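## Task

Locate the object whose underside shows the letters X then E, reading left to right, and set it in the tray so it lies flat on the tray floor. It must be the only object in the tray, and nothing else may end up off the table near the tray. It must stay there without the robot holding it at the end. Partial success does not count.

## Robot and tools

Robot: two 6-joint arms, left_arm and right_arm, each with a parallel two-finger gripper. They face each other across a table. Scene frame: origin at the table centre, table top at z = +0.020 m, +z up. left_arm's base sits at (+0.057, +0.489, +0.077) m with quat_wxyz (+0.766, 0, 0, -0.643); right_arm's base sits at (-0.005, -0.435, +0.074) m with quat_wxyz (+0.850, 0, 0, +0.527). The names left and right are labels only and do not match image sides.

Gripper frame: fingers extend along the gripper's +x axis and close along its y axis. end_effector_position is the point between the pads, about 3 to 4 cm short of the fingertips. Reported hand positions can be off, more so at long reach.

execute_actions takes "actions": a list holding one action, one wait, or nothing. An empty list just returns the state with pictures. An action is {"rows": [...], "steps": n}, n from 4 to 15 (default 15); each step is 1/30 s. Each row is one step; if rows run out, the last row repeats. A wait is {"steps": n} with n up to 300, counted from the previous result, and sends no command. Add "pictures": true to get images with an action. A refused call moves nothing.

Every row has exactly 14 numbers, covering both arms even if only one moves: left_arm's waist, shoulder, elbow, wrist pitch, wrist yaw, wrist roll, gripper opening, then the same seven for right_arm. The six joint values are absolute target angles in radians, in the same form Joint positions prints them, not offsets. Ranges: waist -3.054 to 3.054, shoulder 0.000 to 3.142, elbow 0.000 to 2.356, wrist pitch -1.571 to 1.571, wrist yaw -1.571 to 1.571, wrist roll -3.142 to 3.142. A target more than 0.010 rad beyond a range end, and further out than the current angle, gets the call refused. True ends may differ by 0.010 rad; overshooting targets get clipped and the result reports "joint sent to its limit" (possibly about an earlier motion). Opening is in [-1, 1]: +1 fully open (0.088 m pad gap), empty fingers meet near -0.80, lower values add nothing. Closing fully takes at least about 0.5 s.

Motion limits: each step the sent target stays within a lead of the measured angle: 0.211 rad for waist, shoulder and elbow, 0.213 for wrist pitch, 0.267 for wrist yaw, 0.228 for wrist roll. If targets would move the gripper over 70 mm from where it is, all are scaled back. So big moves need several calls. Friction can leave joints short, especially at full stretch, and tiny moves may not happen; check Joint positions after each move.

The simulation keeps running while you reply. The last 4 steps of each action run after its result is returned. Arms keep heading to the last row's target until they all nearly stop or a step is HELD; after that only a new action moves them further.

Results: a state line per arm with end_effector_position (m), end_effector_quat_wxyz and velocities in the scene frame; Joint positions and Joint velocities per arm (six joints, then pad gap in m). grip_measured gives the opening on the command scale; it may be off by about 1 mm per gripper and reads up to about 3 mm (0.061) narrow while squeezing something hard. To hold an object, command roughly 0.07 below grip_measured; less gives a lighter grip. Parts under about 3 mm wide get proportionally less force. Pad force tops out around 34 to 49 N. "joint command not followed" means a clearance check altered or blocked joint targets; HELD marks steps whose row was not (fully) sent. MOTOR HOT warns from 50 °C; at 95 °C an OVER-TEMPERATURE FAULT holds the arm, and if it does not cool within 30 to 60 s the arm and gripper lose power and go limp. Holding loads heats motors, also during replies.

Torque: if contact torque hits a joint's load limit (N m: waist 17.2, shoulder 21.3, elbow 21.3, wrist pitch 5.61, wrist yaw 5.59, wrist roll 5.24, held weight included), that arm halts for 10 s and drops the rest of the call.

zoom_image: {"camera": name, "region": [x0, y0, x1, y1]} in pixels of that camera's latest image, origin top-left, at most 504 by 504. Cameras: cam_head_left, cam_head_right, cam_high, cam_low, cam_left_wrist, cam_right_wrist; results normally show cam_head_left, cam_head_right, cam_left_wrist, cam_right_wrist (each 504x504). Calibrations are given in OpenCV form (K, D, T_world_to_cam) and can be slightly off; wrist camera poses follow the arm's reported joints.

read_manual returns only licence texts. finished_scene with {"scene": n} ends the current scene irreversibly, grades it and gives the next task; replying without a tool call ends everything.

Avoid: dropping or slipping parts, slamming, hard pushes, arm-to-arm contact, knocking anything off the table, leaving other objects in the tray, and ending while the robot still supports the object. Held parts may get brief random tugs, so grip firmly. Smooth, low-effort, quick motion is preferred.

Each tool is called after "Request:" by a JSON object that holds its "op" and its "data", one argument or row to a line.

## Session

Request:
{"op": "execute_actions", "data": {
  "actions": []
}}

Scene clock: 0.00 s of 4730.00 s.
left_arm: end_effector_position=(-0.1504, +0.0456, +0.2890) grip_measured=-0.794 end_effector_quat_wxyz=(-0.025, +0.522, -0.429, -0.737) end_effector_velocity=(+0.000, +0.001, -0.001) end_effector_angular_velocity=(+0.008, -0.005, +0.007) | right_arm: end_effector_position=(+0.2670, -0.3459, +0.3649) grip_measured=-0.783 end_effector_quat_wxyz=(+0.867, -0.179, +0.462, -0.054) end_effector_velocity=(-0.002, +0.001, -0.002) end_effector_angular_velocity=(+0.008, +0.019, +0.012)
Joint positions: left_arm=[-0.523  1.954  1.869 -0.886  0.289  1.824  0.   ] | right_arm=[-0.509  1.389  1.592 -1.382  0.564  0.3    0.001]
Joint velocities: left_arm=[-0.002  0.002  0.002 -0.007 -0.007 -0.007 -0.   ] | right_arm=[-0.002 -0.002 -0.002 -0.007 -0.022 -0.007 -0.   ]
Heat: left arm: hottest shoulder 31 °C (+0.0 °C/min); right arm: hottest elbow 32 °C (+0.0 °C/min).

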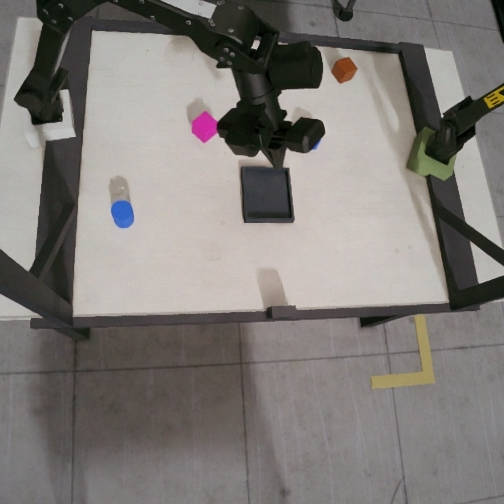

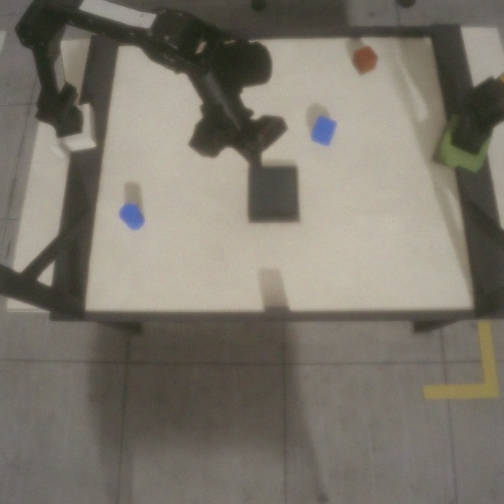

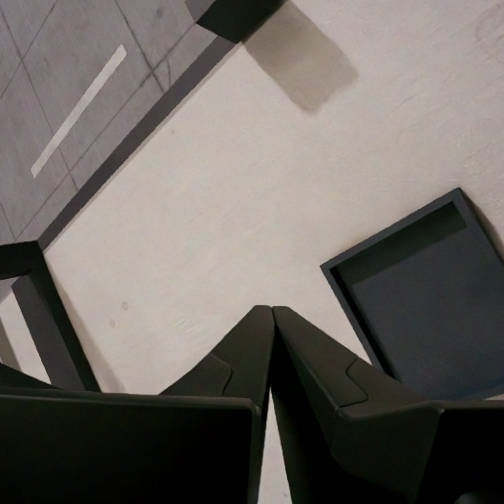

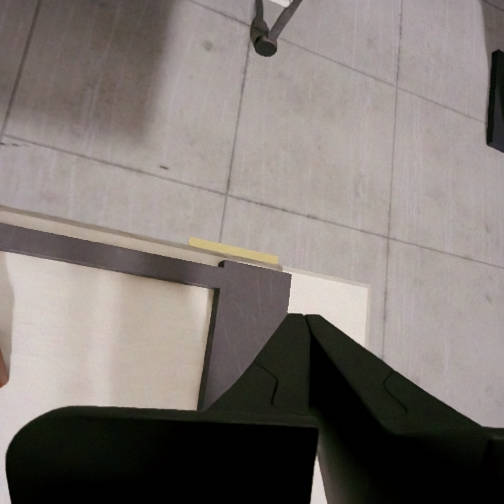

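Request:
{"op": "zoom_image", "data": {
  "camera": "cam_head_left",
  "region": [80, 30, 400, 330]
}}

Request:
{"op": "zoom_image", "data": {
  "camera": "cam_head_right",
  "region": [80, 30, 420, 330]
}}

Region (80, 30, 400, 330) of cam_head_left's 504x504 image, scaled by 1.575, with more detail than that image has; it fills the top 472 rows of this view, and the rest is white.

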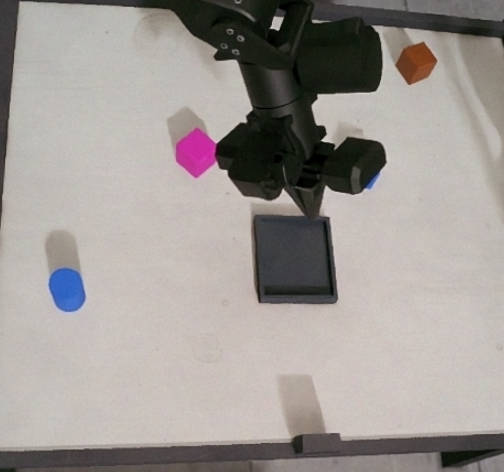

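Region (80, 30, 420, 330) of cam_head_right's 504x504 image, scaled by 1.482, with more detail than that image has; it fills the top 445 rows of this view, and the rest is white.

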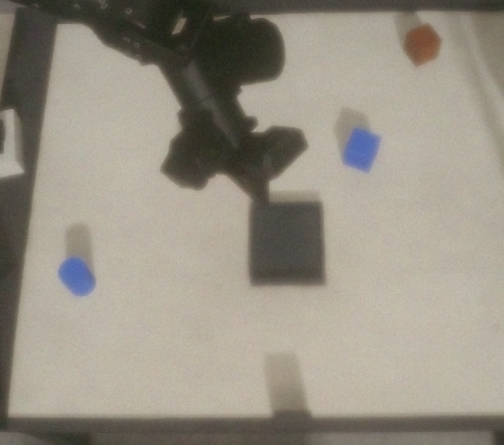

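Request:
{"op": "zoom_image", "data": {
  "camera": "cam_head_left",
  "region": [170, 90, 250, 170]
}}

Request:
{"op": "zoom_image", "data": {
  "camera": "cam_head_left",
  "region": [85, 160, 165, 240]
}}

Request:
{"op": "zoom_image", "data": {
  "camera": "cam_head_left",
  "region": [305, 35, 385, 115]
}}

Request:
{"op": "zoom_image", "data": {
  "camera": "cam_head_right",
  "region": [285, 90, 365, 170]
}}

Request:
{"op": "zoom_image", "data": {
  "camera": "cam_head_right",
  "region": [325, 25, 405, 105]
}}

Request:
{"op": "zoom_image", "data": {
  "camera": "cam_head_right",
  "region": [95, 170, 175, 250]
}}

Region (170, 90, 250, 170) of cam_head_left's 504x504 image, scaled by 6.300, with more detail than that image has.

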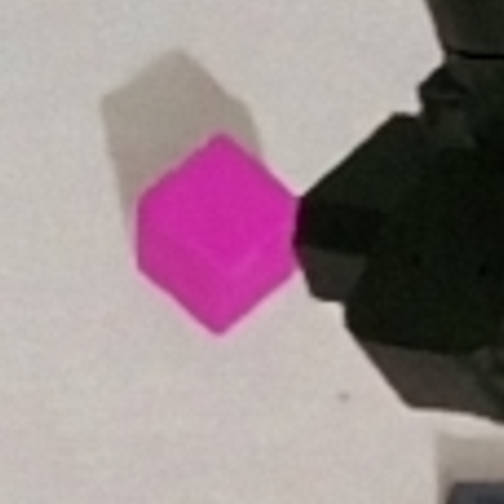

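Region (85, 160, 165, 240) of cam_head_left's 504x504 image, scaled by 6.300, with more detail than that image has.

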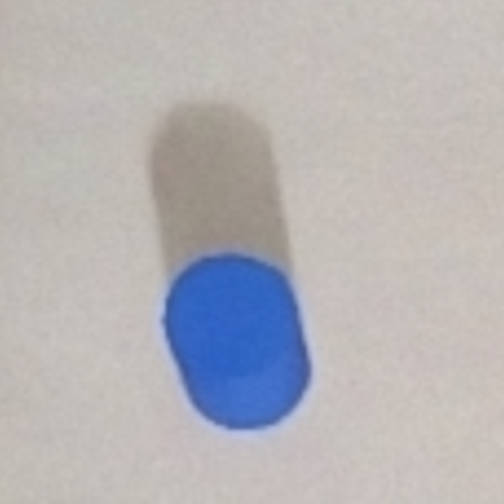

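Region (305, 35, 385, 115) of cam_head_left's 504x504 image, scaled by 6.300, with more detail than that image has.

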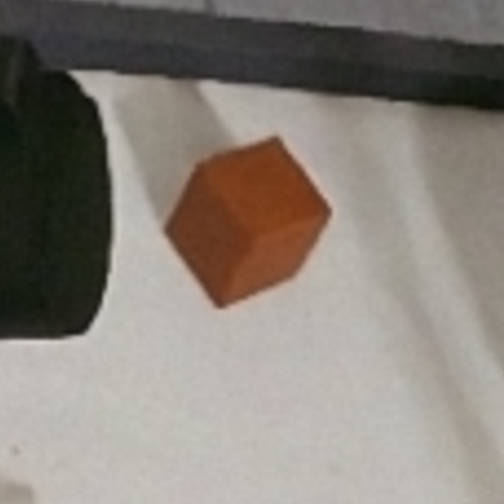

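Region (285, 90, 365, 170) of cam_head_right's 504x504 image, scaled by 6.300, with more detail than that image has.

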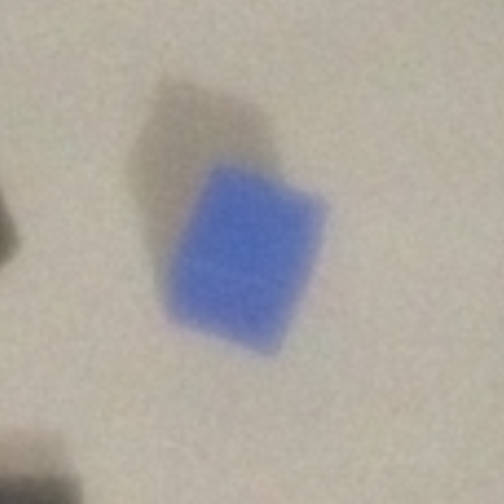

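Region (325, 25, 405, 105) of cam_head_right's 504x504 image, scaled by 6.300, with more detail than that image has.

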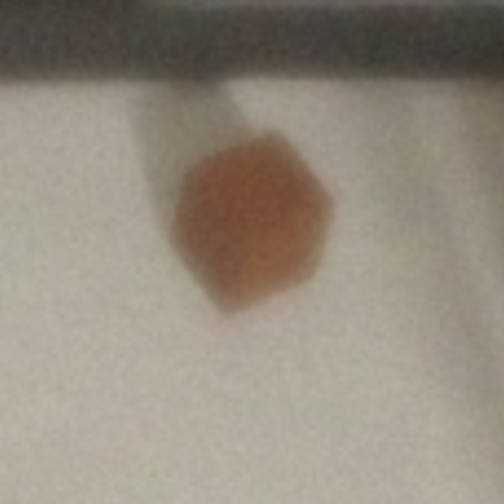

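Region (95, 170, 175, 250) of cam_head_right's 504x504 image, scaled by 6.300, with more detail than that image has.

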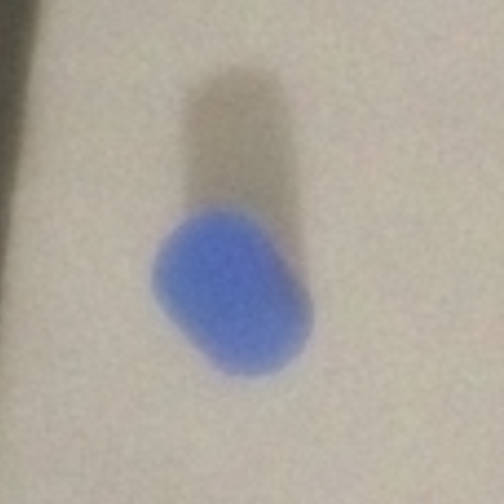

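Request:
{"op": "execute_actions", "data": {
  "actions": [
    {"rows": [[-1.084,1.663,1.120,-1.028,0,0.2,1,0.303,1.785,1.274,-1.060,0,0.23,1]],"steps":15}
  ]
}}

Scene clock: 5.97 s of 4730.00 s.
left_arm: end_effector_position=(-0.2079, +0.2254, +0.2388) grip_measured=+0.433 end_effector_quat_wxyz=(-0.089, +0.606, -0.285, -0.738) end_effector_velocity=(-0.113, +0.491, -0.348) end_effector_angular_velocity=(+1.059, -0.589, +0.201) | right_arm: end_effector_position=(+0.2339, -0.2111, +0.2350) grip_measured=+0.451 end_effector_quat_wxyz=(+0.772, -0.230, +0.569, +0.169) end_effector_velocity=(-0.277, +0.340, -0.377) end_effector_angular_velocity=(+0.083, +1.305, +1.133)
Joint positions: left_arm=[-0.95   1.685  1.455 -1.007  0.03   1.332  0.06 ] | right_arm=[-0.254  1.612  1.387 -1.146  0.226  0.256  0.061]
Joint velocities: left_arm=[-1.199 -0.139 -1.214 -0.051 -0.154 -1.429  0.175] | right_arm=[ 0.842  0.75  -0.442  0.418 -1.077 -0.081  0.175]
Heat: left arm: hottest shoulder 34 °C (+30.2 °C/min); right arm: hottest elbow 33 °C (+10.1 °C/min).
Steps of this call (steps 1 to 90: nothing new was sent; then 2.60 s passed at rest; steps 91 to 101: the first 11 steps of this action). Readings (joint positions):
91: left_arm=[-0.535 1.931 1.844 -0.885 0.237 1.785] | right_arm=[-0.501 1.397 1.579 -1.364 0.551 0.298]
92: left_arm=[-0.559 1.902 1.805 -0.925 0.181 1.741] | right_arm=[-0.481 1.404 1.565 -1.337 0.521 0.292]
94: left_arm=[-0.633 1.830 1.718 -0.969 0.117 1.653] | right_arm=[-0.432 1.439 1.528 -1.283 0.457 0.281]
98: left_arm=[-0.820 1.715 1.567 -0.999 0.051 1.469] | right_arm=[-0.334 1.537 1.438 -1.194 0.330 0.265]
101: the state above

Request:
{"op": "execute_actions", "data": {
  "actions": [
    {"steps":36}
  ],
  "pictures": true
}}

Scene clock: 7.17 s of 4730.00 s.
left_arm: end_effector_position=(-0.1697, +0.3122, +0.1498) grip_measured=+0.998 end_effector_quat_wxyz=(+0.160, +0.688, +0.161, -0.689) end_effector_velocity=(+0.002, +0.001, +0.000) end_effector_angular_velocity=(-0.001, -0.010, +0.005) | right_arm: end_effector_position=(+0.0468, -0.1172, +0.1574) grip_measured=+1.000 end_effector_quat_wxyz=(+0.595, -0.386, +0.582, +0.398) end_effector_velocity=(-0.003, -0.006, -0.001) end_effector_angular_velocity=(-0.025, +0.012, -0.005)
Joint positions: left_arm=[-1.081  1.671  1.131 -1.029  0.002  0.206  0.088] | right_arm=[ 0.3    1.768  1.285 -1.063  0.002  0.235  0.088]
Joint velocities: left_arm=[-0.002 -0.002 -0.002 -0.007 -0.007 -0.007 -0.   ] | right_arm=[ 0.002 -0.002 -0.007 -0.022 -0.007  0.007  0.   ]
Heat: left arm: hottest shoulder 35 °C (+33.5 °C/min); right arm: hottest elbow 33 °C (+8.4 °C/min).
Kept back: nothing.
Steps of this call (steps 1 to 4: the last 4 steps of your previous action; steps 5 to 36: the robot went on to your last target). Readings (joint positions):
1: left_arm=[-0.987 1.682 1.411 -1.009 0.025 1.280] | right_arm=[-0.225 1.636 1.373 -1.133 0.192 0.254]
2: left_arm=[-1.019 1.680 1.363 -1.012 0.022 1.224] | right_arm=[-0.192 1.659 1.359 -1.120 0.161 0.251]
4: left_arm=[-1.060 1.678 1.260 -1.020 0.015 1.103] | right_arm=[-0.118 1.700 1.333 -1.100 0.107 0.247]
8: left_arm=[-1.079 1.678 1.146 -1.033 0.005 0.850] | right_arm=[0.072 1.753 1.299 -1.074 0.039 0.240]
36: the state above
camera_calibration (this result's frames):
cam_left_wrist: T_world_to_cam=[[-0.491547, 0.870697, 0.0163445, -0.35474], [0.824816, 0.45946, 0.329507, -0.0224594], [0.279391, 0.17545, -0.944012, 0.208052], [0, 0, 0, 1]] pos_world=[-0.213975, 0.282688, 0.209602]
cam_right_wrist: T_world_to_cam=[[0.940676, -0.336689, -0.042066, -0.0627929], [-0.308029, -0.899366, 0.310258, -0.105581], [-0.142293, -0.278894, -0.949721, 0.204516], [0, 0, 0, 1]] pos_world=[0.0556469, -0.0590595, 0.22435]

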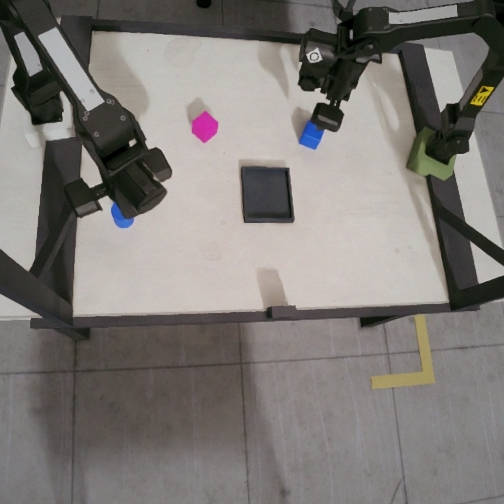

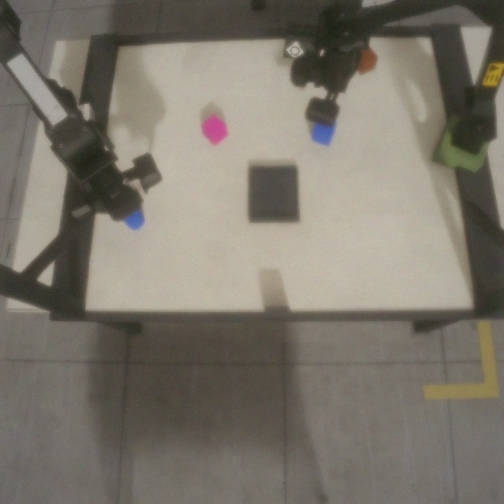

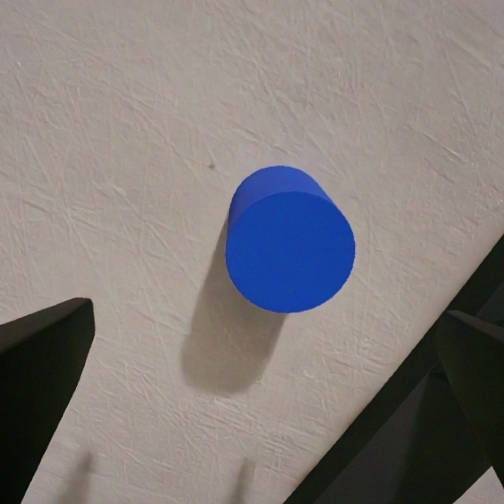

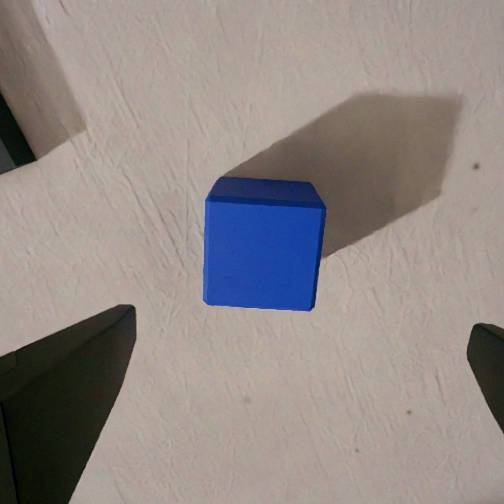

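Request:
{"op": "execute_actions", "data": {
  "actions": [
    {"rows": [[-1.105,1.663,1.120,-1.028,0,0.2,1,0.32,1.785,1.274,-1.060,0,0.25,1],[-1.127,1.663,1.120,-1.028,0,0.2,1,0.339,1.785,1.274,-1.060,0,0.27,1],[-1.127,1.663,1.120,-1.028,0,0.2,1,0.339,1.785,1.274,-1.060,0,0.27,1],[-1.127,1.675,1.105,-1.0,0,0.2,1,0.339,1.798,1.262,-1.035,0,0.27,1],[-1.127,1.69,1.085,-0.965,0,0.2,1,0.339,1.815,1.248,-1.004,0,0.27,1],[-1.127,1.708,1.062,-0.925,0,0.2,1,0.339,1.835,1.231,-0.967,0,0.27,1],[-1.127,1.728,1.037,-0.88,0,0.2,1,0.339,1.857,1.212,-0.926,0,0.27,1],[-1.127,1.748,1.011,-0.834,0,0.2,1,0.339,1.88,1.193,-0.884,0,0.27,1],[-1.127,1.767,0.987,-0.791,0,0.2,1,0.339,1.902,1.174,-0.843,0,0.27,1],[-1.127,1.784,0.965,-0.752,0,0.2,1,0.339,1.922,1.157,-0.806,0,0.27,1],[-1.127,1.798,0.947,-0.72,0,0.2,1,0.339,1.938,1.143,-0.777,0,0.27,1],[-1.127,1.808,0.934,-0.70,0,0.2,1,0.339,1.95,1.133,-0.76,0,0.27,1],[-1.127,1.814,0.926,-0.69,0,0.2,1,0.339,1.956,1.128,-0.757,0,0.27,1]],"steps":15}
  ]
}}

Request:
{"op": "execute_actions", "data": {
  "actions": [
    {"steps":10}
  ],
  "pictures": true
}}

Scene clock: 9.57 s of 4730.00 s.
left_arm: end_effector_position=(-0.1822, +0.3181, +0.1028) grip_measured=+0.998 end_effector_quat_wxyz=(+0.149, +0.683, +0.141, -0.701) end_effector_velocity=(+0.046, +0.035, -0.307) end_effector_angular_velocity=(+0.161, -0.212, +0.005) | right_arm: end_effector_position=(+0.0367, -0.1031, +0.1054) grip_measured=+1.000 end_effector_quat_wxyz=(+0.595, -0.386, +0.578, +0.403) end_effector_velocity=(-0.000, -0.019, -0.323) end_effector_angular_velocity=(-0.265, +0.026, -0.010)
Joint positions: left_arm=[-1.125  1.745  1.013 -0.811 -0.     0.205  0.088] | right_arm=[ 0.336  1.871  1.197 -0.862  0.002  0.263  0.088]
Joint velocities: left_arm=[-0.002  0.574 -0.681  0.989  0.007 -0.007 -0.   ] | right_arm=[-0.002  0.652 -0.53   0.916  0.007  0.007  0.   ]
Heat: left arm: hottest shoulder 35 °C (+25.1 °C/min); right arm: hottest elbow 33 °C (+6.3 °C/min).
Steps of this call (steps 1 to 15: the robot went on to your last target; steps 16 to 61: nothing new was sent; steps 62 to 72: the first 11 steps of this action). Readings (joint positions):
62: left_arm=[-1.083 1.671 1.131 -1.029 0.001 0.205] | right_arm=[0.301 1.768 1.285 -1.063 0.002 0.235]
63: left_arm=[-1.089 1.671 1.131 -1.029 -0.000 0.205] | right_arm=[0.306 1.768 1.285 -1.063 0.002 0.241]
65: left_arm=[-1.108 1.671 1.128 -1.023 -0.000 0.205] | right_arm=[0.322 1.770 1.283 -1.057 0.002 0.252]
69: left_arm=[-1.124 1.691 1.078 -0.920 -0.000 0.205] | right_arm=[0.336 1.809 1.248 -0.963 0.002 0.261]
72: the state above

Scene clock: 9.90 s of 4730.00 s.
left_arm: end_effector_position=(-0.1767, +0.3221, +0.0709) grip_measured=+0.998 end_effector_quat_wxyz=(+0.147, +0.689, +0.144, -0.695) end_effector_velocity=(+0.001, +0.000, -0.001) end_effector_angular_velocity=(-0.007, -0.002, -0.010) | right_arm: end_effector_position=(+0.0362, -0.1075, +0.0709) grip_measured=+1.000 end_effector_quat_wxyz=(+0.589, -0.393, +0.585, +0.395) end_effector_velocity=(-0.001, -0.002, +0.000) end_effector_angular_velocity=(-0.006, +0.008, +0.005)
Joint positions: left_arm=[-1.125  1.804  0.938 -0.696 -0.     0.205  0.088] | right_arm=[ 0.336  1.94   1.138 -0.762  0.002  0.264  0.088]
Joint velocities: left_arm=[-0.002 -0.002 -0.007  0.007 -0.007  0.007 -0.   ] | right_arm=[-0.002 -0.002 -0.002 -0.007 -0.007 -0.007  0.   ]
Heat: left arm: hottest shoulder 35 °C (+24.2 °C/min); right arm: hottest elbow 33 °C (+6.1 °C/min).
Kept back: nothing.
Steps of this call (steps 1 to 4: the last 4 steps of your previous action; steps 5 to 10: the robot went on to your last target). Readings (joint positions):
1: left_arm=[-1.125 1.763 0.991 -0.781 -0.000 0.205] | right_arm=[0.336 1.892 1.180 -0.834 0.002 0.264]
2: left_arm=[-1.125 1.778 0.973 -0.756 -0.000 0.205] | right_arm=[0.336 1.910 1.166 -0.813 0.002 0.264]
4: left_arm=[-1.125 1.797 0.948 -0.727 -0.000 0.205] | right_arm=[0.336 1.933 1.146 -0.789 0.002 0.264]
8: left_arm=[-1.125 1.804 0.938 -0.700 -0.000 0.205] | right_arm=[0.336 1.940 1.138 -0.766 0.002 0.264]
10: the state above
camera_calibration (this result's frames):
cam_left_wrist: T_world_to_cam=[[-0.453505, 0.891167, 0.012461, -0.365075], [0.845565, 0.425796, 0.322053, 0.0198568], [0.281697, 0.156589, -0.946639, 0.140487], [0, 0, 0, 1]] pos_world=[-0.221928, 0.294889, 0.131145]
cam_right_wrist: T_world_to_cam=[[0.942844, -0.330963, -0.0388349, -0.0529476], [-0.300882, -0.895598, 0.327679, -0.0744023], [-0.14323, -0.297266, -0.943991, 0.121175], [0, 0, 0, 1]] pos_world=[0.0448909, -0.0481371, 0.136712]

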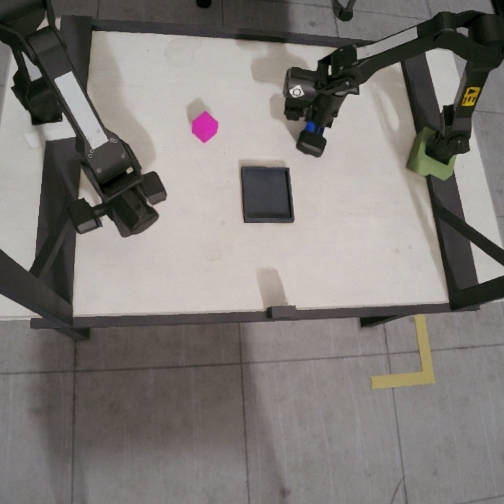

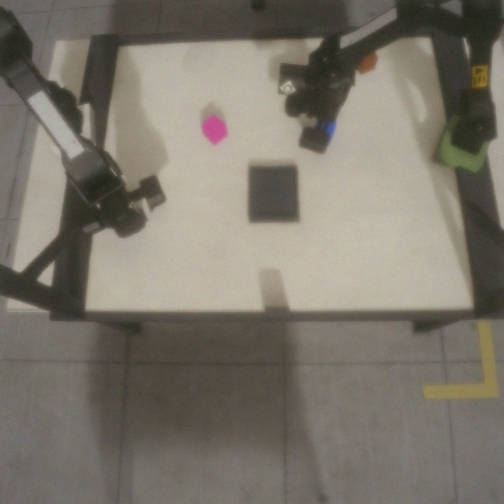

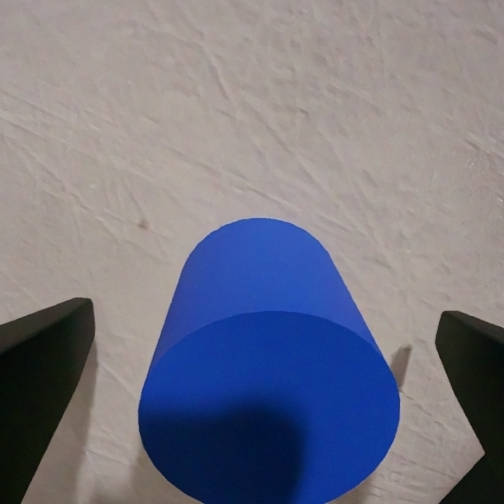

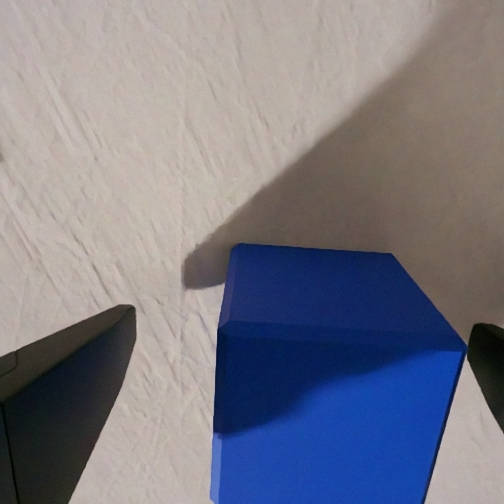

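Request:
{"op": "execute_actions", "data": {
  "actions": [
    {"rows": [[-1.127,1.822,0.926,-0.68,0,0.2,0.7,0.339,1.965,1.128,-0.745,0,0.27,0.7],[-1.127,1.828,0.926,-0.675,0,0.2,0.5,0.339,1.972,1.128,-0.74,0,0.27,0.5],[-1.127,1.828,0.926,-0.675,0,0.2,0.3,0.339,1.972,1.128,-0.74,0,0.27,0.3],[-1.127,1.828,0.926,-0.675,0,0.2,0.05,0.339,1.972,1.128,-0.74,0,0.27,0.05]],"steps":15}
  ]
}}

Request:
{"op": "execute_actions", "data": {
  "actions": [
    {"steps":8}
  ]
}}

Scene clock: 10.77 s of 4730.00 s.
left_arm: end_effector_position=(-0.1779, +0.3212, +0.0669) grip_measured=+0.096 end_effector_quat_wxyz=(+0.147, +0.688, +0.144, -0.696) end_effector_velocity=(+0.003, -0.001, +0.000) end_effector_angular_velocity=(-0.014, -0.019, +0.005) | right_arm: end_effector_position=(+0.0365, -0.1054, +0.0663) grip_measured=+0.100 end_effector_quat_wxyz=(+0.590, -0.392, +0.584, +0.396) end_effector_velocity=(-0.003, -0.002, -0.001) end_effector_angular_velocity=(-0.009, +0.023, +0.005)
Joint positions: left_arm=[-1.125  1.817  0.935 -0.678 -0.     0.205  0.044] | right_arm=[ 0.336  1.954  1.137 -0.744  0.002  0.265  0.044]
Joint velocities: left_arm=[-0.002 -0.002 -0.002 -0.007 -0.022 -0.007 -0.024] | right_arm=[-0.002  0.002 -0.002 -0.007 -0.022 -0.007 -0.02 ]
Heat: left arm: hottest shoulder 35 °C (+22.3 °C/min); right arm: hottest elbow 33 °C (+5.6 °C/min).
Steps of this call (steps 1 to 15: the robot went on to your last target; steps 16 to 26: the first 11 steps of this action). Readings (joint positions):
16: left_arm=[-1.125 1.805 0.936 -0.691 -0.000 0.205] | right_arm=[0.336 1.941 1.137 -0.758 0.002 0.265]
17: left_arm=[-1.125 1.807 0.936 -0.687 -0.000 0.205] | right_arm=[0.336 1.943 1.137 -0.753 0.002 0.265]
19: left_arm=[-1.125 1.812 0.936 -0.681 -0.000 0.205] | right_arm=[0.336 1.949 1.137 -0.747 0.002 0.265]
23: left_arm=[-1.125 1.817 0.935 -0.679 -0.000 0.205] | right_arm=[0.336 1.954 1.137 -0.744 0.002 0.265]
26: the state above

Scene clock: 11.03 s of 4730.00 s.
left_arm: end_effector_position=(-0.1779, +0.3212, +0.0669) grip_measured=+0.066 end_effector_quat_wxyz=(+0.147, +0.688, +0.144, -0.696) end_effector_velocity=(+0.002, +0.001, +0.000) end_effector_angular_velocity=(-0.002, -0.010, +0.005) | right_arm: end_effector_position=(+0.0365, -0.1054, +0.0663) grip_measured=+0.089 end_effector_quat_wxyz=(+0.590, -0.392, +0.584, +0.396) end_effector_velocity=(-0.001, -0.002, +0.000) end_effector_angular_velocity=(-0.006, +0.008, +0.005)
Joint positions: left_arm=[-1.125  1.817  0.935 -0.678 -0.     0.205  0.042] | right_arm=[ 0.336  1.954  1.137 -0.744  0.002  0.265  0.043]
Joint velocities: left_arm=[-0.002 -0.002 -0.002 -0.007 -0.007 -0.007 -0.001] | right_arm=[-0.002 -0.002 -0.002 -0.007 -0.007 -0.007  0.   ]
Heat: left arm: hottest shoulder 35 °C (+21.8 °C/min); right arm: hottest elbow 33 °C (+5.4 °C/min).
Kept back: nothing.
Steps of this call (steps 1 to 4: the last 4 steps of your previous action; steps 5 to 8: the robot went on to your last target). Readings (joint positions):
1: left_arm=[-1.125 1.817 0.935 -0.678 -0.000 0.205] | right_arm=[0.336 1.954 1.137 -0.744 0.002 0.265]
2: left_arm=[-1.125 1.817 0.935 -0.678 -0.000 0.205] | right_arm=[0.336 1.954 1.137 -0.744 0.002 0.265]
4: left_arm=[-1.125 1.817 0.935 -0.678 -0.000 0.205] | right_arm=[0.336 1.954 1.137 -0.744 0.002 0.265]
8: the state above

Request:
{"op": "execute_actions", "data": {
  "actions": [
    {"rows": [[-1.127,1.828,0.926,-0.675,0,0.2,-0.02,0.339,1.972,1.128,-0.74,0,0.27,0],[-1.127,1.828,0.926,-0.675,0,0.2,-0.02,0.339,1.972,1.128,-0.74,0,0.27,0],[-1.127,1.82,0.93,-0.69,0,0.2,-0.02,0.339,1.96,1.13,-0.75,0,0.27,0],[-1.127,1.80,0.95,-0.72,0,0.2,-0.02,0.339,1.94,1.15,-0.79,0,0.27,0],[-1.127,1.78,0.975,-0.77,0,0.2,-0.02,0.339,1.915,1.17,-0.83,0,0.27,0],[-1.127,1.76,1.0,-0.81,0,0.2,-0.02,0.339,1.89,1.185,-0.87,0,0.27,0],[-1.127,1.74,1.02,-0.85,0,0.2,-0.02,0.339,1.87,1.20,-0.90,0,0.27,0]],"steps":11}
  ]
}}

Request:
{"op": "execute_actions", "data": {
  "actions": [
    {"rows": [[-0.95,1.60,0.92,-0.62,0,0.16,-0.02,0.35,1.70,1.07,-0.66,0,0.22,0]],"steps":5}
  ]
}}

Request:
{"op": "execute_actions", "data": {
  "actions": [
    {"rows": [[-0.77,1.46,0.83,-0.39,0,0.12,-0.02,0.36,1.53,0.94,-0.43,0,0.16,0]],"steps":5}
  ]
}}

Request:
{"op": "execute_actions", "data": {
  "actions": [
    {"rows": [[-0.60,1.32,0.73,-0.16,0,0.08,-0.02,0.37,1.37,0.81,-0.19,0,0.11,0]],"steps":5}
  ]
}}

Request:
{"op": "execute_actions", "data": {
  "actions": [
    {"rows": [[-0.42,1.18,0.63,0.07,0,0.04,-0.02,0.38,1.20,0.68,0.04,0,0.05,0]],"steps":5}
  ]
}}

Request:
{"op": "execute_actions", "data": {
  "actions": [
    {"rows": [[-0.241,1.035,0.538,0.297,0,0,-0.02,0.394,1.031,0.549,0.282,0,0,0]],"steps":15}
  ],
  "pictures": true
}}

Scene clock: 13.80 s of 4730.00 s.
left_arm: end_effector_position=(-0.1705, +0.3265, +0.0775) grip_measured=+0.054 end_effector_quat_wxyz=(+0.140, +0.704, +0.151, -0.679) end_effector_velocity=(+0.025, +0.018, +0.176) end_effector_angular_velocity=(+0.100, -0.154, +0.005) | right_arm: end_effector_position=(+0.0352, -0.1153, +0.0763) grip_measured=+0.089 end_effector_quat_wxyz=(+0.579, -0.405, +0.595, +0.383) end_effector_velocity=(-0.009, -0.067, +0.171) end_effector_angular_velocity=(-0.239, +0.037, -0.010)
Joint positions: left_arm=[-1.125  1.798  0.961 -0.773 -0.     0.205  0.042] | right_arm=[ 0.336  1.937  1.156 -0.83   0.002  0.265  0.043]
Joint velocities: left_arm=[-0.002 -0.369  0.364 -0.916 -0.007 -0.007 -0.   ] | right_arm=[-0.002 -0.383  0.232 -0.857 -0.007  0.007 -0.   ]
Heat: left arm: hottest shoulder 36 °C (+21.7 °C/min); right arm: hottest elbow 33 °C (+4.3 °C/min).
Steps of this call (steps 1 to 15: the robot went on to your last target; steps 16 to 76: nothing new was sent; steps 77 to 83: the first 7 steps of this action). Readings (joint positions):
77: left_arm=[-1.125 1.817 0.935 -0.678 -0.000 0.205] | right_arm=[0.336 1.954 1.137 -0.744 0.002 0.265]
78: left_arm=[-1.125 1.817 0.935 -0.678 -0.000 0.205] | right_arm=[0.336 1.954 1.137 -0.744 0.002 0.265]
80: left_arm=[-1.125 1.817 0.936 -0.684 -0.000 0.205] | right_arm=[0.336 1.954 1.138 -0.750 0.002 0.265]
83: the state above

Scene clock: 13.97 s of 4730.00 s.
left_arm: end_effector_position=(-0.1818, +0.3145, +0.1036) grip_measured=+0.054 end_effector_quat_wxyz=(+0.159, +0.668, +0.149, -0.711) end_effector_velocity=(-0.088, -0.329, +0.111) end_effector_angular_velocity=(-1.084, +2.033, +1.201) | right_arm: end_effector_position=(+0.0365, -0.1030, +0.1045) grip_measured=+0.089 end_effector_quat_wxyz=(+0.601, -0.380, +0.571, +0.411) end_effector_velocity=(+0.012, +0.220, +0.136) end_effector_angular_velocity=(+2.278, -0.294, +0.356)
Joint positions: left_arm=[-1.108  1.724  0.99  -0.775  0.011  0.196  0.042] | right_arm=[ 0.337  1.853  1.167 -0.824  0.002  0.26   0.043]
Joint velocities: left_arm=[ 0.877 -0.974 -0.794  2.103  0.315 -0.344 -0.   ] | right_arm=[ 0.042 -1.145 -1.053  2.205 -0.007 -0.315 -0.   ]
Heat: left arm: hottest shoulder 36 °C (+21.5 °C/min); right arm: hottest elbow 33 °C (+4.3 °C/min).
Steps of this call (steps 1 to 4: the last 4 steps of your previous action; step 5: the first step of this action). Readings (joint positions):
5: the state above

Scene clock: 14.13 s of 4730.00 s.
left_arm: end_effector_position=(-0.1666, +0.2592, +0.1304) grip_measured=+0.054 end_effector_quat_wxyz=(+0.266, +0.569, +0.172, -0.759) end_effector_velocity=(+0.077, -0.373, +0.181) end_effector_angular_velocity=(-1.329, +1.976, +1.407) | right_arm: end_effector_position=(+0.0355, -0.0838, +0.1373) grip_measured=+0.089 end_effector_quat_wxyz=(+0.643, -0.325, +0.494, +0.487) end_effector_velocity=(-0.010, +0.124, +0.201) end_effector_angular_velocity=(+2.202, -0.441, +0.675)
Joint positions: left_arm=[-0.942  1.596  0.927 -0.6    0.007  0.162  0.042] | right_arm=[ 0.346  1.695  1.071 -0.636  0.002  0.217  0.043]
Joint velocities: left_arm=[ 1.17  -1.072 -0.974  2.234  0.403 -0.374 -0.   ] | right_arm=[ 0.066 -1.321 -1.287  2.205 -0.007 -0.637 -0.   ]
Heat: left arm: hottest shoulder 36 °C (+21.2 °C/min); right arm: hottest elbow 33 °C (+4.2 °C/min).
Steps of this call (steps 1 to 4: the last 4 steps of your previous action; step 5: the first step of this action). Readings (joint positions):
5: the state above

Scene clock: 14.30 s of 4730.00 s.
left_arm: end_effector_position=(-0.1346, +0.2060, +0.1639) grip_measured=+0.054 end_effector_quat_wxyz=(+0.382, +0.449, +0.180, -0.788) end_effector_velocity=(+0.202, -0.302, +0.247) end_effector_angular_velocity=(-1.559, +1.715, +1.300) | right_arm: end_effector_position=(+0.0330, -0.0726, +0.1726) grip_measured=+0.089 end_effector_quat_wxyz=(+0.676, -0.268, +0.402, +0.556) end_effector_velocity=(-0.018, +0.054, +0.217) end_effector_angular_velocity=(+2.030, -0.510, +0.540)
Joint positions: left_arm=[-0.766  1.461  0.838 -0.382  0.007  0.123  0.042] | right_arm=[ 0.357  1.53   0.947 -0.418  0.002  0.162  0.043]
Joint velocities: left_arm=[ 1.155 -1.087 -1.023  2.19   0.388 -0.418  0.   ] | right_arm=[ 0.061 -1.228 -1.287  2.132 -0.007 -0.564 -0.   ]
Heat: left arm: hottest shoulder 36 °C (+21.0 °C/min); right arm: hottest elbow 33 °C (+4.2 °C/min).
Steps of this call (steps 1 to 4: the last 4 steps of your previous action; step 5: the first step of this action). Readings (joint positions):
5: the state above

Scene clock: 14.47 s of 4730.00 s.
left_arm: end_effector_position=(-0.0891, +0.1669, +0.2042) grip_measured=+0.054 end_effector_quat_wxyz=(+0.490, +0.324, +0.165, -0.792) end_effector_velocity=(+0.307, -0.188, +0.275) end_effector_angular_velocity=(-1.624, +1.353, +1.127) | right_arm: end_effector_position=(+0.0298, -0.0680, +0.2121) grip_measured=+0.089 end_effector_quat_wxyz=(+0.703, -0.205, +0.299, +0.612) end_effector_velocity=(-0.027, -0.042, +0.246) end_effector_angular_velocity=(+1.896, -0.668, +0.498)
Joint positions: left_arm=[-0.596  1.322  0.741 -0.16   0.008  0.084  0.042] | right_arm=[ 0.367  1.368  0.816 -0.184  0.002  0.108  0.043]
Joint velocities: left_arm=[ 1.194 -1.018 -0.965  1.985  0.432 -0.374 -0.   ] | right_arm=[ 0.066 -1.277 -1.282  1.956  0.007 -0.652 -0.   ]
Heat: left arm: hottest shoulder 36 °C (+20.7 °C/min); right arm: hottest elbow 33 °C (+4.1 °C/min).
Steps of this call (steps 1 to 4: the last 4 steps of your previous action; step 5: the first step of this action). Readings (joint positions):
5: the state above

Scene clock: 14.97 s of 4730.00 s.
left_arm: end_effector_position=(+0.0320, +0.1448, +0.3017) grip_measured=+0.054 end_effector_quat_wxyz=(+0.678, +0.077, +0.067, -0.728) end_effector_velocity=(+0.011, +0.006, -0.027) end_effector_angular_velocity=(+0.033, +0.018, +0.038) | right_arm: end_effector_position=(+0.0196, -0.0904, +0.3026) grip_measured=+0.089 end_effector_quat_wxyz=(+0.729, -0.067, +0.076, +0.677) end_effector_velocity=(-0.002, -0.007, -0.027) end_effector_angular_velocity=(-0.034, -0.032, +0.017)
Joint positions: left_arm=[-0.248  1.043  0.554  0.284 -0.003  0.007  0.042] | right_arm=[0.39  1.04  0.566 0.271 0.002 0.007 0.043]
Joint velocities: left_arm=[ 0.027 -0.002 -0.085  0.051 -0.007 -0.022 -0.   ] | right_arm=[ 0.002 -0.002 -0.085  0.051 -0.007 -0.037 -0.   ]
Heat: left arm: hottest shoulder 36 °C (+20.0 °C/min); right arm: hottest elbow 33 °C (+4.0 °C/min).
Steps of this call (steps 1 to 4: the last 4 steps of your previous action; steps 5 to 15: the first 11 steps of this action). Readings (joint positions):
5: left_arm=[-0.418 1.183 0.644 0.063 0.007 0.044] | right_arm=[0.377 1.197 0.687 0.048 0.002 0.051]
6: left_arm=[-0.373 1.147 0.614 0.116 0.009 0.033] | right_arm=[0.381 1.152 0.648 0.097 0.002 0.037]
8: left_arm=[-0.293 1.087 0.577 0.207 -0.006 0.018] | right_arm=[0.387 1.084 0.598 0.189 0.002 0.021]
12: left_arm=[-0.251 1.044 0.563 0.275 -0.004 0.009] | right_arm=[0.390 1.042 0.576 0.260 0.002 0.009]
15: the state above
camera_calibration (this result's frames):
cam_left_wrist: T_world_to_cam=[[-0.995886, 0.0749525, 0.0509305, 0.0086491], [-0.00489757, 0.51669, -0.856159, 0.214059], [-0.0904865, -0.852886, -0.514197, 0.355484], [0, 0, 0, 1]] pos_world=[0.0418284, 0.191937, 0.365617]
cam_right_wrist: T_world_to_cam=[[0.99909, -0.0244446, 0.0349392, -0.0183629], [0.0171674, -0.519451, -0.854328, 0.245397], [0.0390329, 0.854151, -0.518559, 0.314385], [0, 0, 0, 1]] pos_world=[0.00186204, -0.141509, 0.373318]

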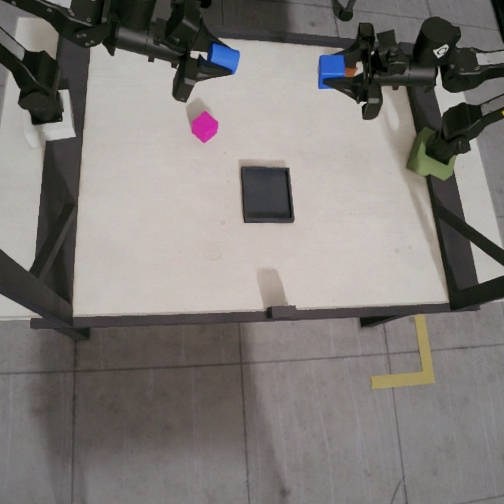

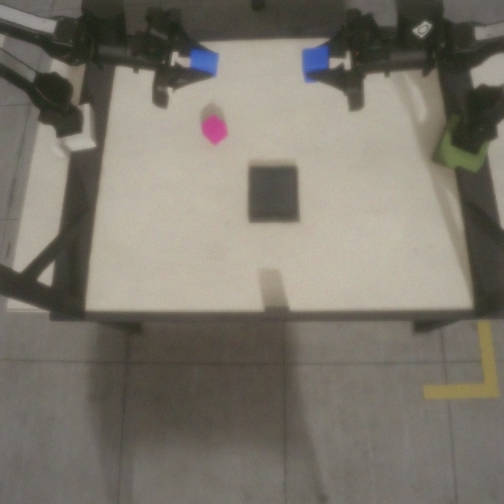

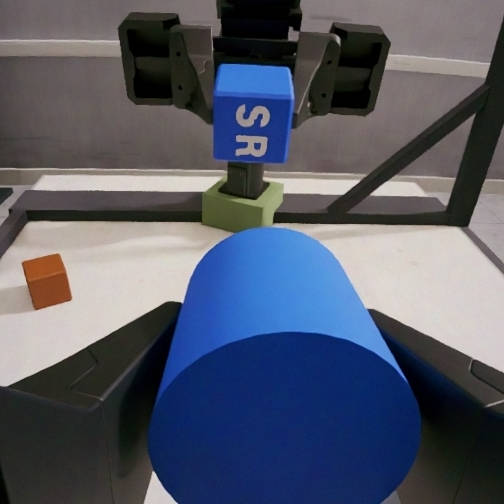

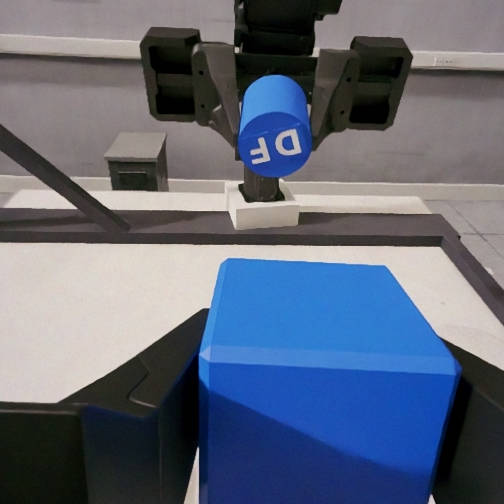

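Request:
{"op": "execute_actions", "data": {
  "actions": [
    {"rows": [[-0.32,1.15,0.62,0.06,0,0,-0.02,0.325,1.175,0.66,0.04,0,0,0]],"steps":5}
  ]
}}

Request:
{"op": "execute_actions", "data": {
  "actions": [
    {"rows": [[-0.40,1.27,0.70,-0.18,0,0,-0.02,0.256,1.32,0.77,-0.20,0,0,0]],"steps":5}
  ]
}}

Request:
{"op": "execute_actions", "data": {
  "actions": [
    {"rows": [[-0.49,1.38,0.78,-0.42,0,0,-0.02,0.188,1.465,0.885,-0.44,0,0,0]],"steps":5}
  ]
}}

Request:
{"op": "execute_actions", "data": {
  "actions": [
    {"rows": [[-0.57,1.50,0.86,-0.66,0,0,-0.02,0.12,1.61,1.0,-0.69,0,0,0]],"steps":5}
  ]
}}

Request:
{"op": "execute_actions", "data": {
  "actions": [
    {"rows": [[-0.65,1.613,0.939,-0.897,0,0,-0.02,0.05,1.754,1.11,-0.928,0,0,0]],"steps":9}
  ]
}}

Request:
{"op": "execute_actions", "data": {
  "actions": [
    {"rows": [[-0.65,1.63,0.92,-0.86,0,0,-0.02,0.05,1.77,1.095,-0.895,0,0,0],[-0.65,1.65,0.90,-0.82,0,0,-0.02,0.05,1.79,1.075,-0.86,0,0,0],[-0.65,1.67,0.88,-0.78,0,0,-0.02,0.05,1.81,1.055,-0.825,0,0,0],[-0.65,1.69,0.86,-0.745,0,0,-0.02,0.05,1.83,1.035,-0.79,0,0,0],[-0.65,1.71,0.84,-0.71,0,0,-0.02,0.05,1.845,1.015,-0.76,0,0,0],[-0.65,1.725,0.825,-0.685,0,0,-0.02,0.05,1.86,1.0,-0.735,0,0,0],[-0.65,1.735,0.817,-0.67,0,0,-0.02,0.05,1.869,0.992,-0.717,0,0,0]],"steps":15}
  ]
}}

Scene clock: 16.67 s of 4730.00 s.
left_arm: end_effector_position=(+0.0308, +0.1440, +0.2937) grip_measured=+0.054 end_effector_quat_wxyz=(+0.676, +0.091, +0.080, -0.727) end_effector_velocity=(-0.146, -0.022, -0.260) end_effector_angular_velocity=(+1.707, -0.119, -0.365) | right_arm: end_effector_position=(+0.0215, -0.0889, +0.2953) grip_measured=+0.089 end_effector_quat_wxyz=(+0.728, -0.081, +0.091, +0.675) end_effector_velocity=(+0.131, +0.064, -0.218) end_effector_angular_velocity=(-1.668, +0.127, -0.315)
Joint positions: left_arm=[-0.252  1.056  0.562  0.25  -0.007  0.005  0.042] | right_arm=[ 0.383  1.057  0.58   0.232 -0.002  0.005  0.043]
Joint velocities: left_arm=[-0.452  0.496  0.652 -1.868 -0.081 -0.037 -0.   ] | right_arm=[-0.398  0.652  0.862 -1.883 -0.081 -0.022  0.   ]
Heat: left arm: hottest shoulder 36 °C (+18.0 °C/min); right arm: hottest shoulder 33 °C (+3.6 °C/min).
Steps of this call (steps 1 to 4: the last 4 steps of your previous action; steps 5 to 15: the robot went on to your last target; steps 16 to 50: nothing new was sent; step 51: the first step of this action). Readings (joint positions):
51: the state above

Scene clock: 16.83 s of 4730.00 s.
left_arm: end_effector_position=(+0.0069, +0.1465, +0.2424) grip_measured=+0.054 end_effector_quat_wxyz=(+0.634, +0.188, +0.159, -0.733) end_effector_velocity=(-0.182, +0.032, -0.336) end_effector_angular_velocity=(+2.027, -0.363, -0.468) | right_arm: end_effector_position=(+0.0418, -0.0844, +0.2491) grip_measured=+0.089 end_effector_quat_wxyz=(+0.729, -0.158, +0.185, +0.639) end_effector_velocity=(+0.195, +0.033, -0.295) end_effector_angular_velocity=(-1.979, +0.257, -0.533)
Joint positions: left_arm=[-0.321  1.155  0.613  0.045 -0.005  0.005  0.042] | right_arm=[ 0.326  1.177  0.66   0.025 -0.004  0.004  0.043]
Joint velocities: left_arm=[-0.593  0.916  0.755 -1.897 -0.139 -0.007  0.   ] | right_arm=[-0.53   1.111  1.013 -1.897  0.007 -0.007 -0.   ]
Heat: left arm: hottest shoulder 36 °C (+17.8 °C/min); right arm: hottest shoulder 33 °C (+3.6 °C/min).
Steps of this call (steps 1 to 4: the last 4 steps of your previous action; step 5: the first step of this action). Readings (joint positions):
5: the state above

Scene clock: 17.00 s of 4730.00 s.
left_arm: end_effector_position=(-0.0186, +0.1601, +0.1973) grip_measured=+0.054 end_effector_quat_wxyz=(+0.578, +0.294, +0.229, -0.726) end_effector_velocity=(-0.181, +0.128, -0.256) end_effector_angular_velocity=(+1.941, -0.546, -0.566) | right_arm: end_effector_position=(+0.0658, -0.0889, +0.2062) grip_measured=+0.089 end_effector_quat_wxyz=(+0.720, -0.231, +0.288, +0.588) end_effector_velocity=(+0.173, -0.036, -0.230) end_effector_angular_velocity=(-1.898, +0.411, -0.499)
Joint positions: left_arm=[-0.402  1.271  0.691 -0.184 -0.005  0.004  0.042] | right_arm=[ 0.257  1.319  0.768 -0.205 -0.003  0.004  0.043]
Joint velocities: left_arm=[-0.672  0.882  0.852 -1.985 -0.139 -0.007 -0.   ] | right_arm=[-0.51   1.131  1.145 -1.956 -0.022  0.007 -0.   ]
Heat: left arm: hottest shoulder 36 °C (+17.6 °C/min); right arm: hottest shoulder 33 °C (+3.5 °C/min).
Steps of this call (steps 1 to 4: the last 4 steps of your previous action; step 5: the first step of this action). Readings (joint positions):
5: the state above

Scene clock: 17.17 s of 4730.00 s.
left_arm: end_effector_position=(-0.0415, +0.1863, +0.1614) grip_measured=+0.054 end_effector_quat_wxyz=(+0.511, +0.400, +0.286, -0.705) end_effector_velocity=(-0.112, +0.209, -0.214) end_effector_angular_velocity=(+2.012, -0.767, -0.528) | right_arm: end_effector_position=(+0.0866, -0.1039, +0.1703) grip_measured=+0.089 end_effector_quat_wxyz=(+0.695, -0.293, +0.390, +0.528) end_effector_velocity=(+0.138, -0.126, -0.203) end_effector_angular_velocity=(-1.996, +0.543, -0.479)
Joint positions: left_arm=[-0.49   1.382  0.772 -0.418 -0.003  0.004  0.042] | right_arm=[ 0.189  1.462  0.883 -0.441 -0.002  0.004  0.043]
Joint velocities: left_arm=[-0.598  0.945  0.867 -2.073 -0.125 -0.007 -0.   ] | right_arm=[-0.481  1.14   1.145 -2.073  0.007 -0.007 -0.   ]
Heat: left arm: hottest shoulder 36 °C (+17.5 °C/min); right arm: hottest shoulder 33 °C (+3.5 °C/min).
Steps of this call (steps 1 to 4: the last 4 steps of your previous action; step 5: the first step of this action). Readings (joint positions):
5: the state above

Scene clock: 17.47 s of 4730.00 s.
left_arm: end_effector_position=(-0.0622, +0.2500, +0.1205) grip_measured=+0.054 end_effector_quat_wxyz=(+0.383, +0.582, +0.358, -0.622) end_effector_velocity=(+0.016, +0.167, -0.059) end_effector_angular_velocity=(+0.849, -0.449, -0.243) | right_arm: end_effector_position=(+0.1137, -0.1513, +0.1243) grip_measured=+0.089 end_effector_quat_wxyz=(+0.611, -0.374, +0.567, +0.406) end_effector_velocity=(+0.001, -0.176, -0.089) end_effector_angular_velocity=(-1.000, +0.426, -0.219)
Joint positions: left_arm=[-0.636  1.585  0.912 -0.831  0.001  0.004  0.042] | right_arm=[ 0.063  1.714  1.08  -0.859 -0.002  0.004  0.043]
Joint velocities: left_arm=[-0.237  0.276  0.085 -0.769 -0.022  0.007  0.   ] | right_arm=[-0.227  0.374  0.129 -0.842 -0.007 -0.007  0.   ]
Heat: left arm: hottest shoulder 36 °C (+17.2 °C/min); right arm: hottest shoulder 33 °C (+3.4 °C/min).
Steps of this call (steps 1 to 4: the last 4 steps of your previous action; steps 5 to 9: the first 5 steps of this action). Readings (joint positions):
5: left_arm=[-0.570 1.499 0.851 -0.656 -0.003 0.004] | right_arm=[0.121 1.606 0.998 -0.687 -0.002 0.004]
6: left_arm=[-0.590 1.528 0.877 -0.712 -0.003 0.004] | right_arm=[0.103 1.642 1.032 -0.738 -0.002 0.004]
8: left_arm=[-0.626 1.574 0.907 -0.800 0.001 0.004] | right_arm=[0.072 1.700 1.074 -0.826 -0.002 0.004]
9: the state above

Scene clock: 17.97 s of 4730.00 s.
left_arm: end_effector_position=(-0.0599, +0.2607, +0.0689) grip_measured=+0.054 end_effector_quat_wxyz=(+0.364, +0.609, +0.371, -0.599) end_effector_velocity=(-0.002, +0.000, -0.035) end_effector_angular_velocity=(-0.029, +0.023, +0.020) | right_arm: end_effector_position=(+0.1120, -0.1628, +0.0678) grip_measured=+0.089 end_effector_quat_wxyz=(+0.586, -0.391, +0.597, +0.384) end_effector_velocity=(-0.003, -0.006, -0.039) end_effector_angular_velocity=(+0.005, +0.006, +0.005)
Joint positions: left_arm=[-0.647  1.724  0.828 -0.691  0.001  0.004  0.042] | right_arm=[ 0.054  1.854  1.002 -0.737 -0.002  0.004  0.043]
Joint velocities: left_arm=[-0.002  0.066 -0.095  0.198  0.007 -0.022 -0.   ] | right_arm=[-0.002  0.066 -0.1    0.168 -0.007 -0.007  0.   ]
Heat: left arm: hottest shoulder 36 °C (+16.7 °C/min); right arm: hottest shoulder 33 °C (+3.3 °C/min).
Steps of this call (steps 1 to 4: the last 4 steps of your previous action; steps 5 to 15: the first 11 steps of this action). Readings (joint positions):
5: left_arm=[-0.646 1.604 0.922 -0.877 0.001 0.004] | right_arm=[0.054 1.739 1.094 -0.909 -0.002 0.004]
6: left_arm=[-0.646 1.610 0.922 -0.866 0.001 0.004] | right_arm=[0.054 1.743 1.094 -0.899 -0.002 0.004]
8: left_arm=[-0.646 1.635 0.908 -0.809 0.001 0.004] | right_arm=[0.054 1.766 1.083 -0.850 -0.002 0.004]
12: left_arm=[-0.647 1.702 0.851 -0.716 0.001 0.004] | right_arm=[0.054 1.831 1.026 -0.762 -0.002 0.004]
15: the state above


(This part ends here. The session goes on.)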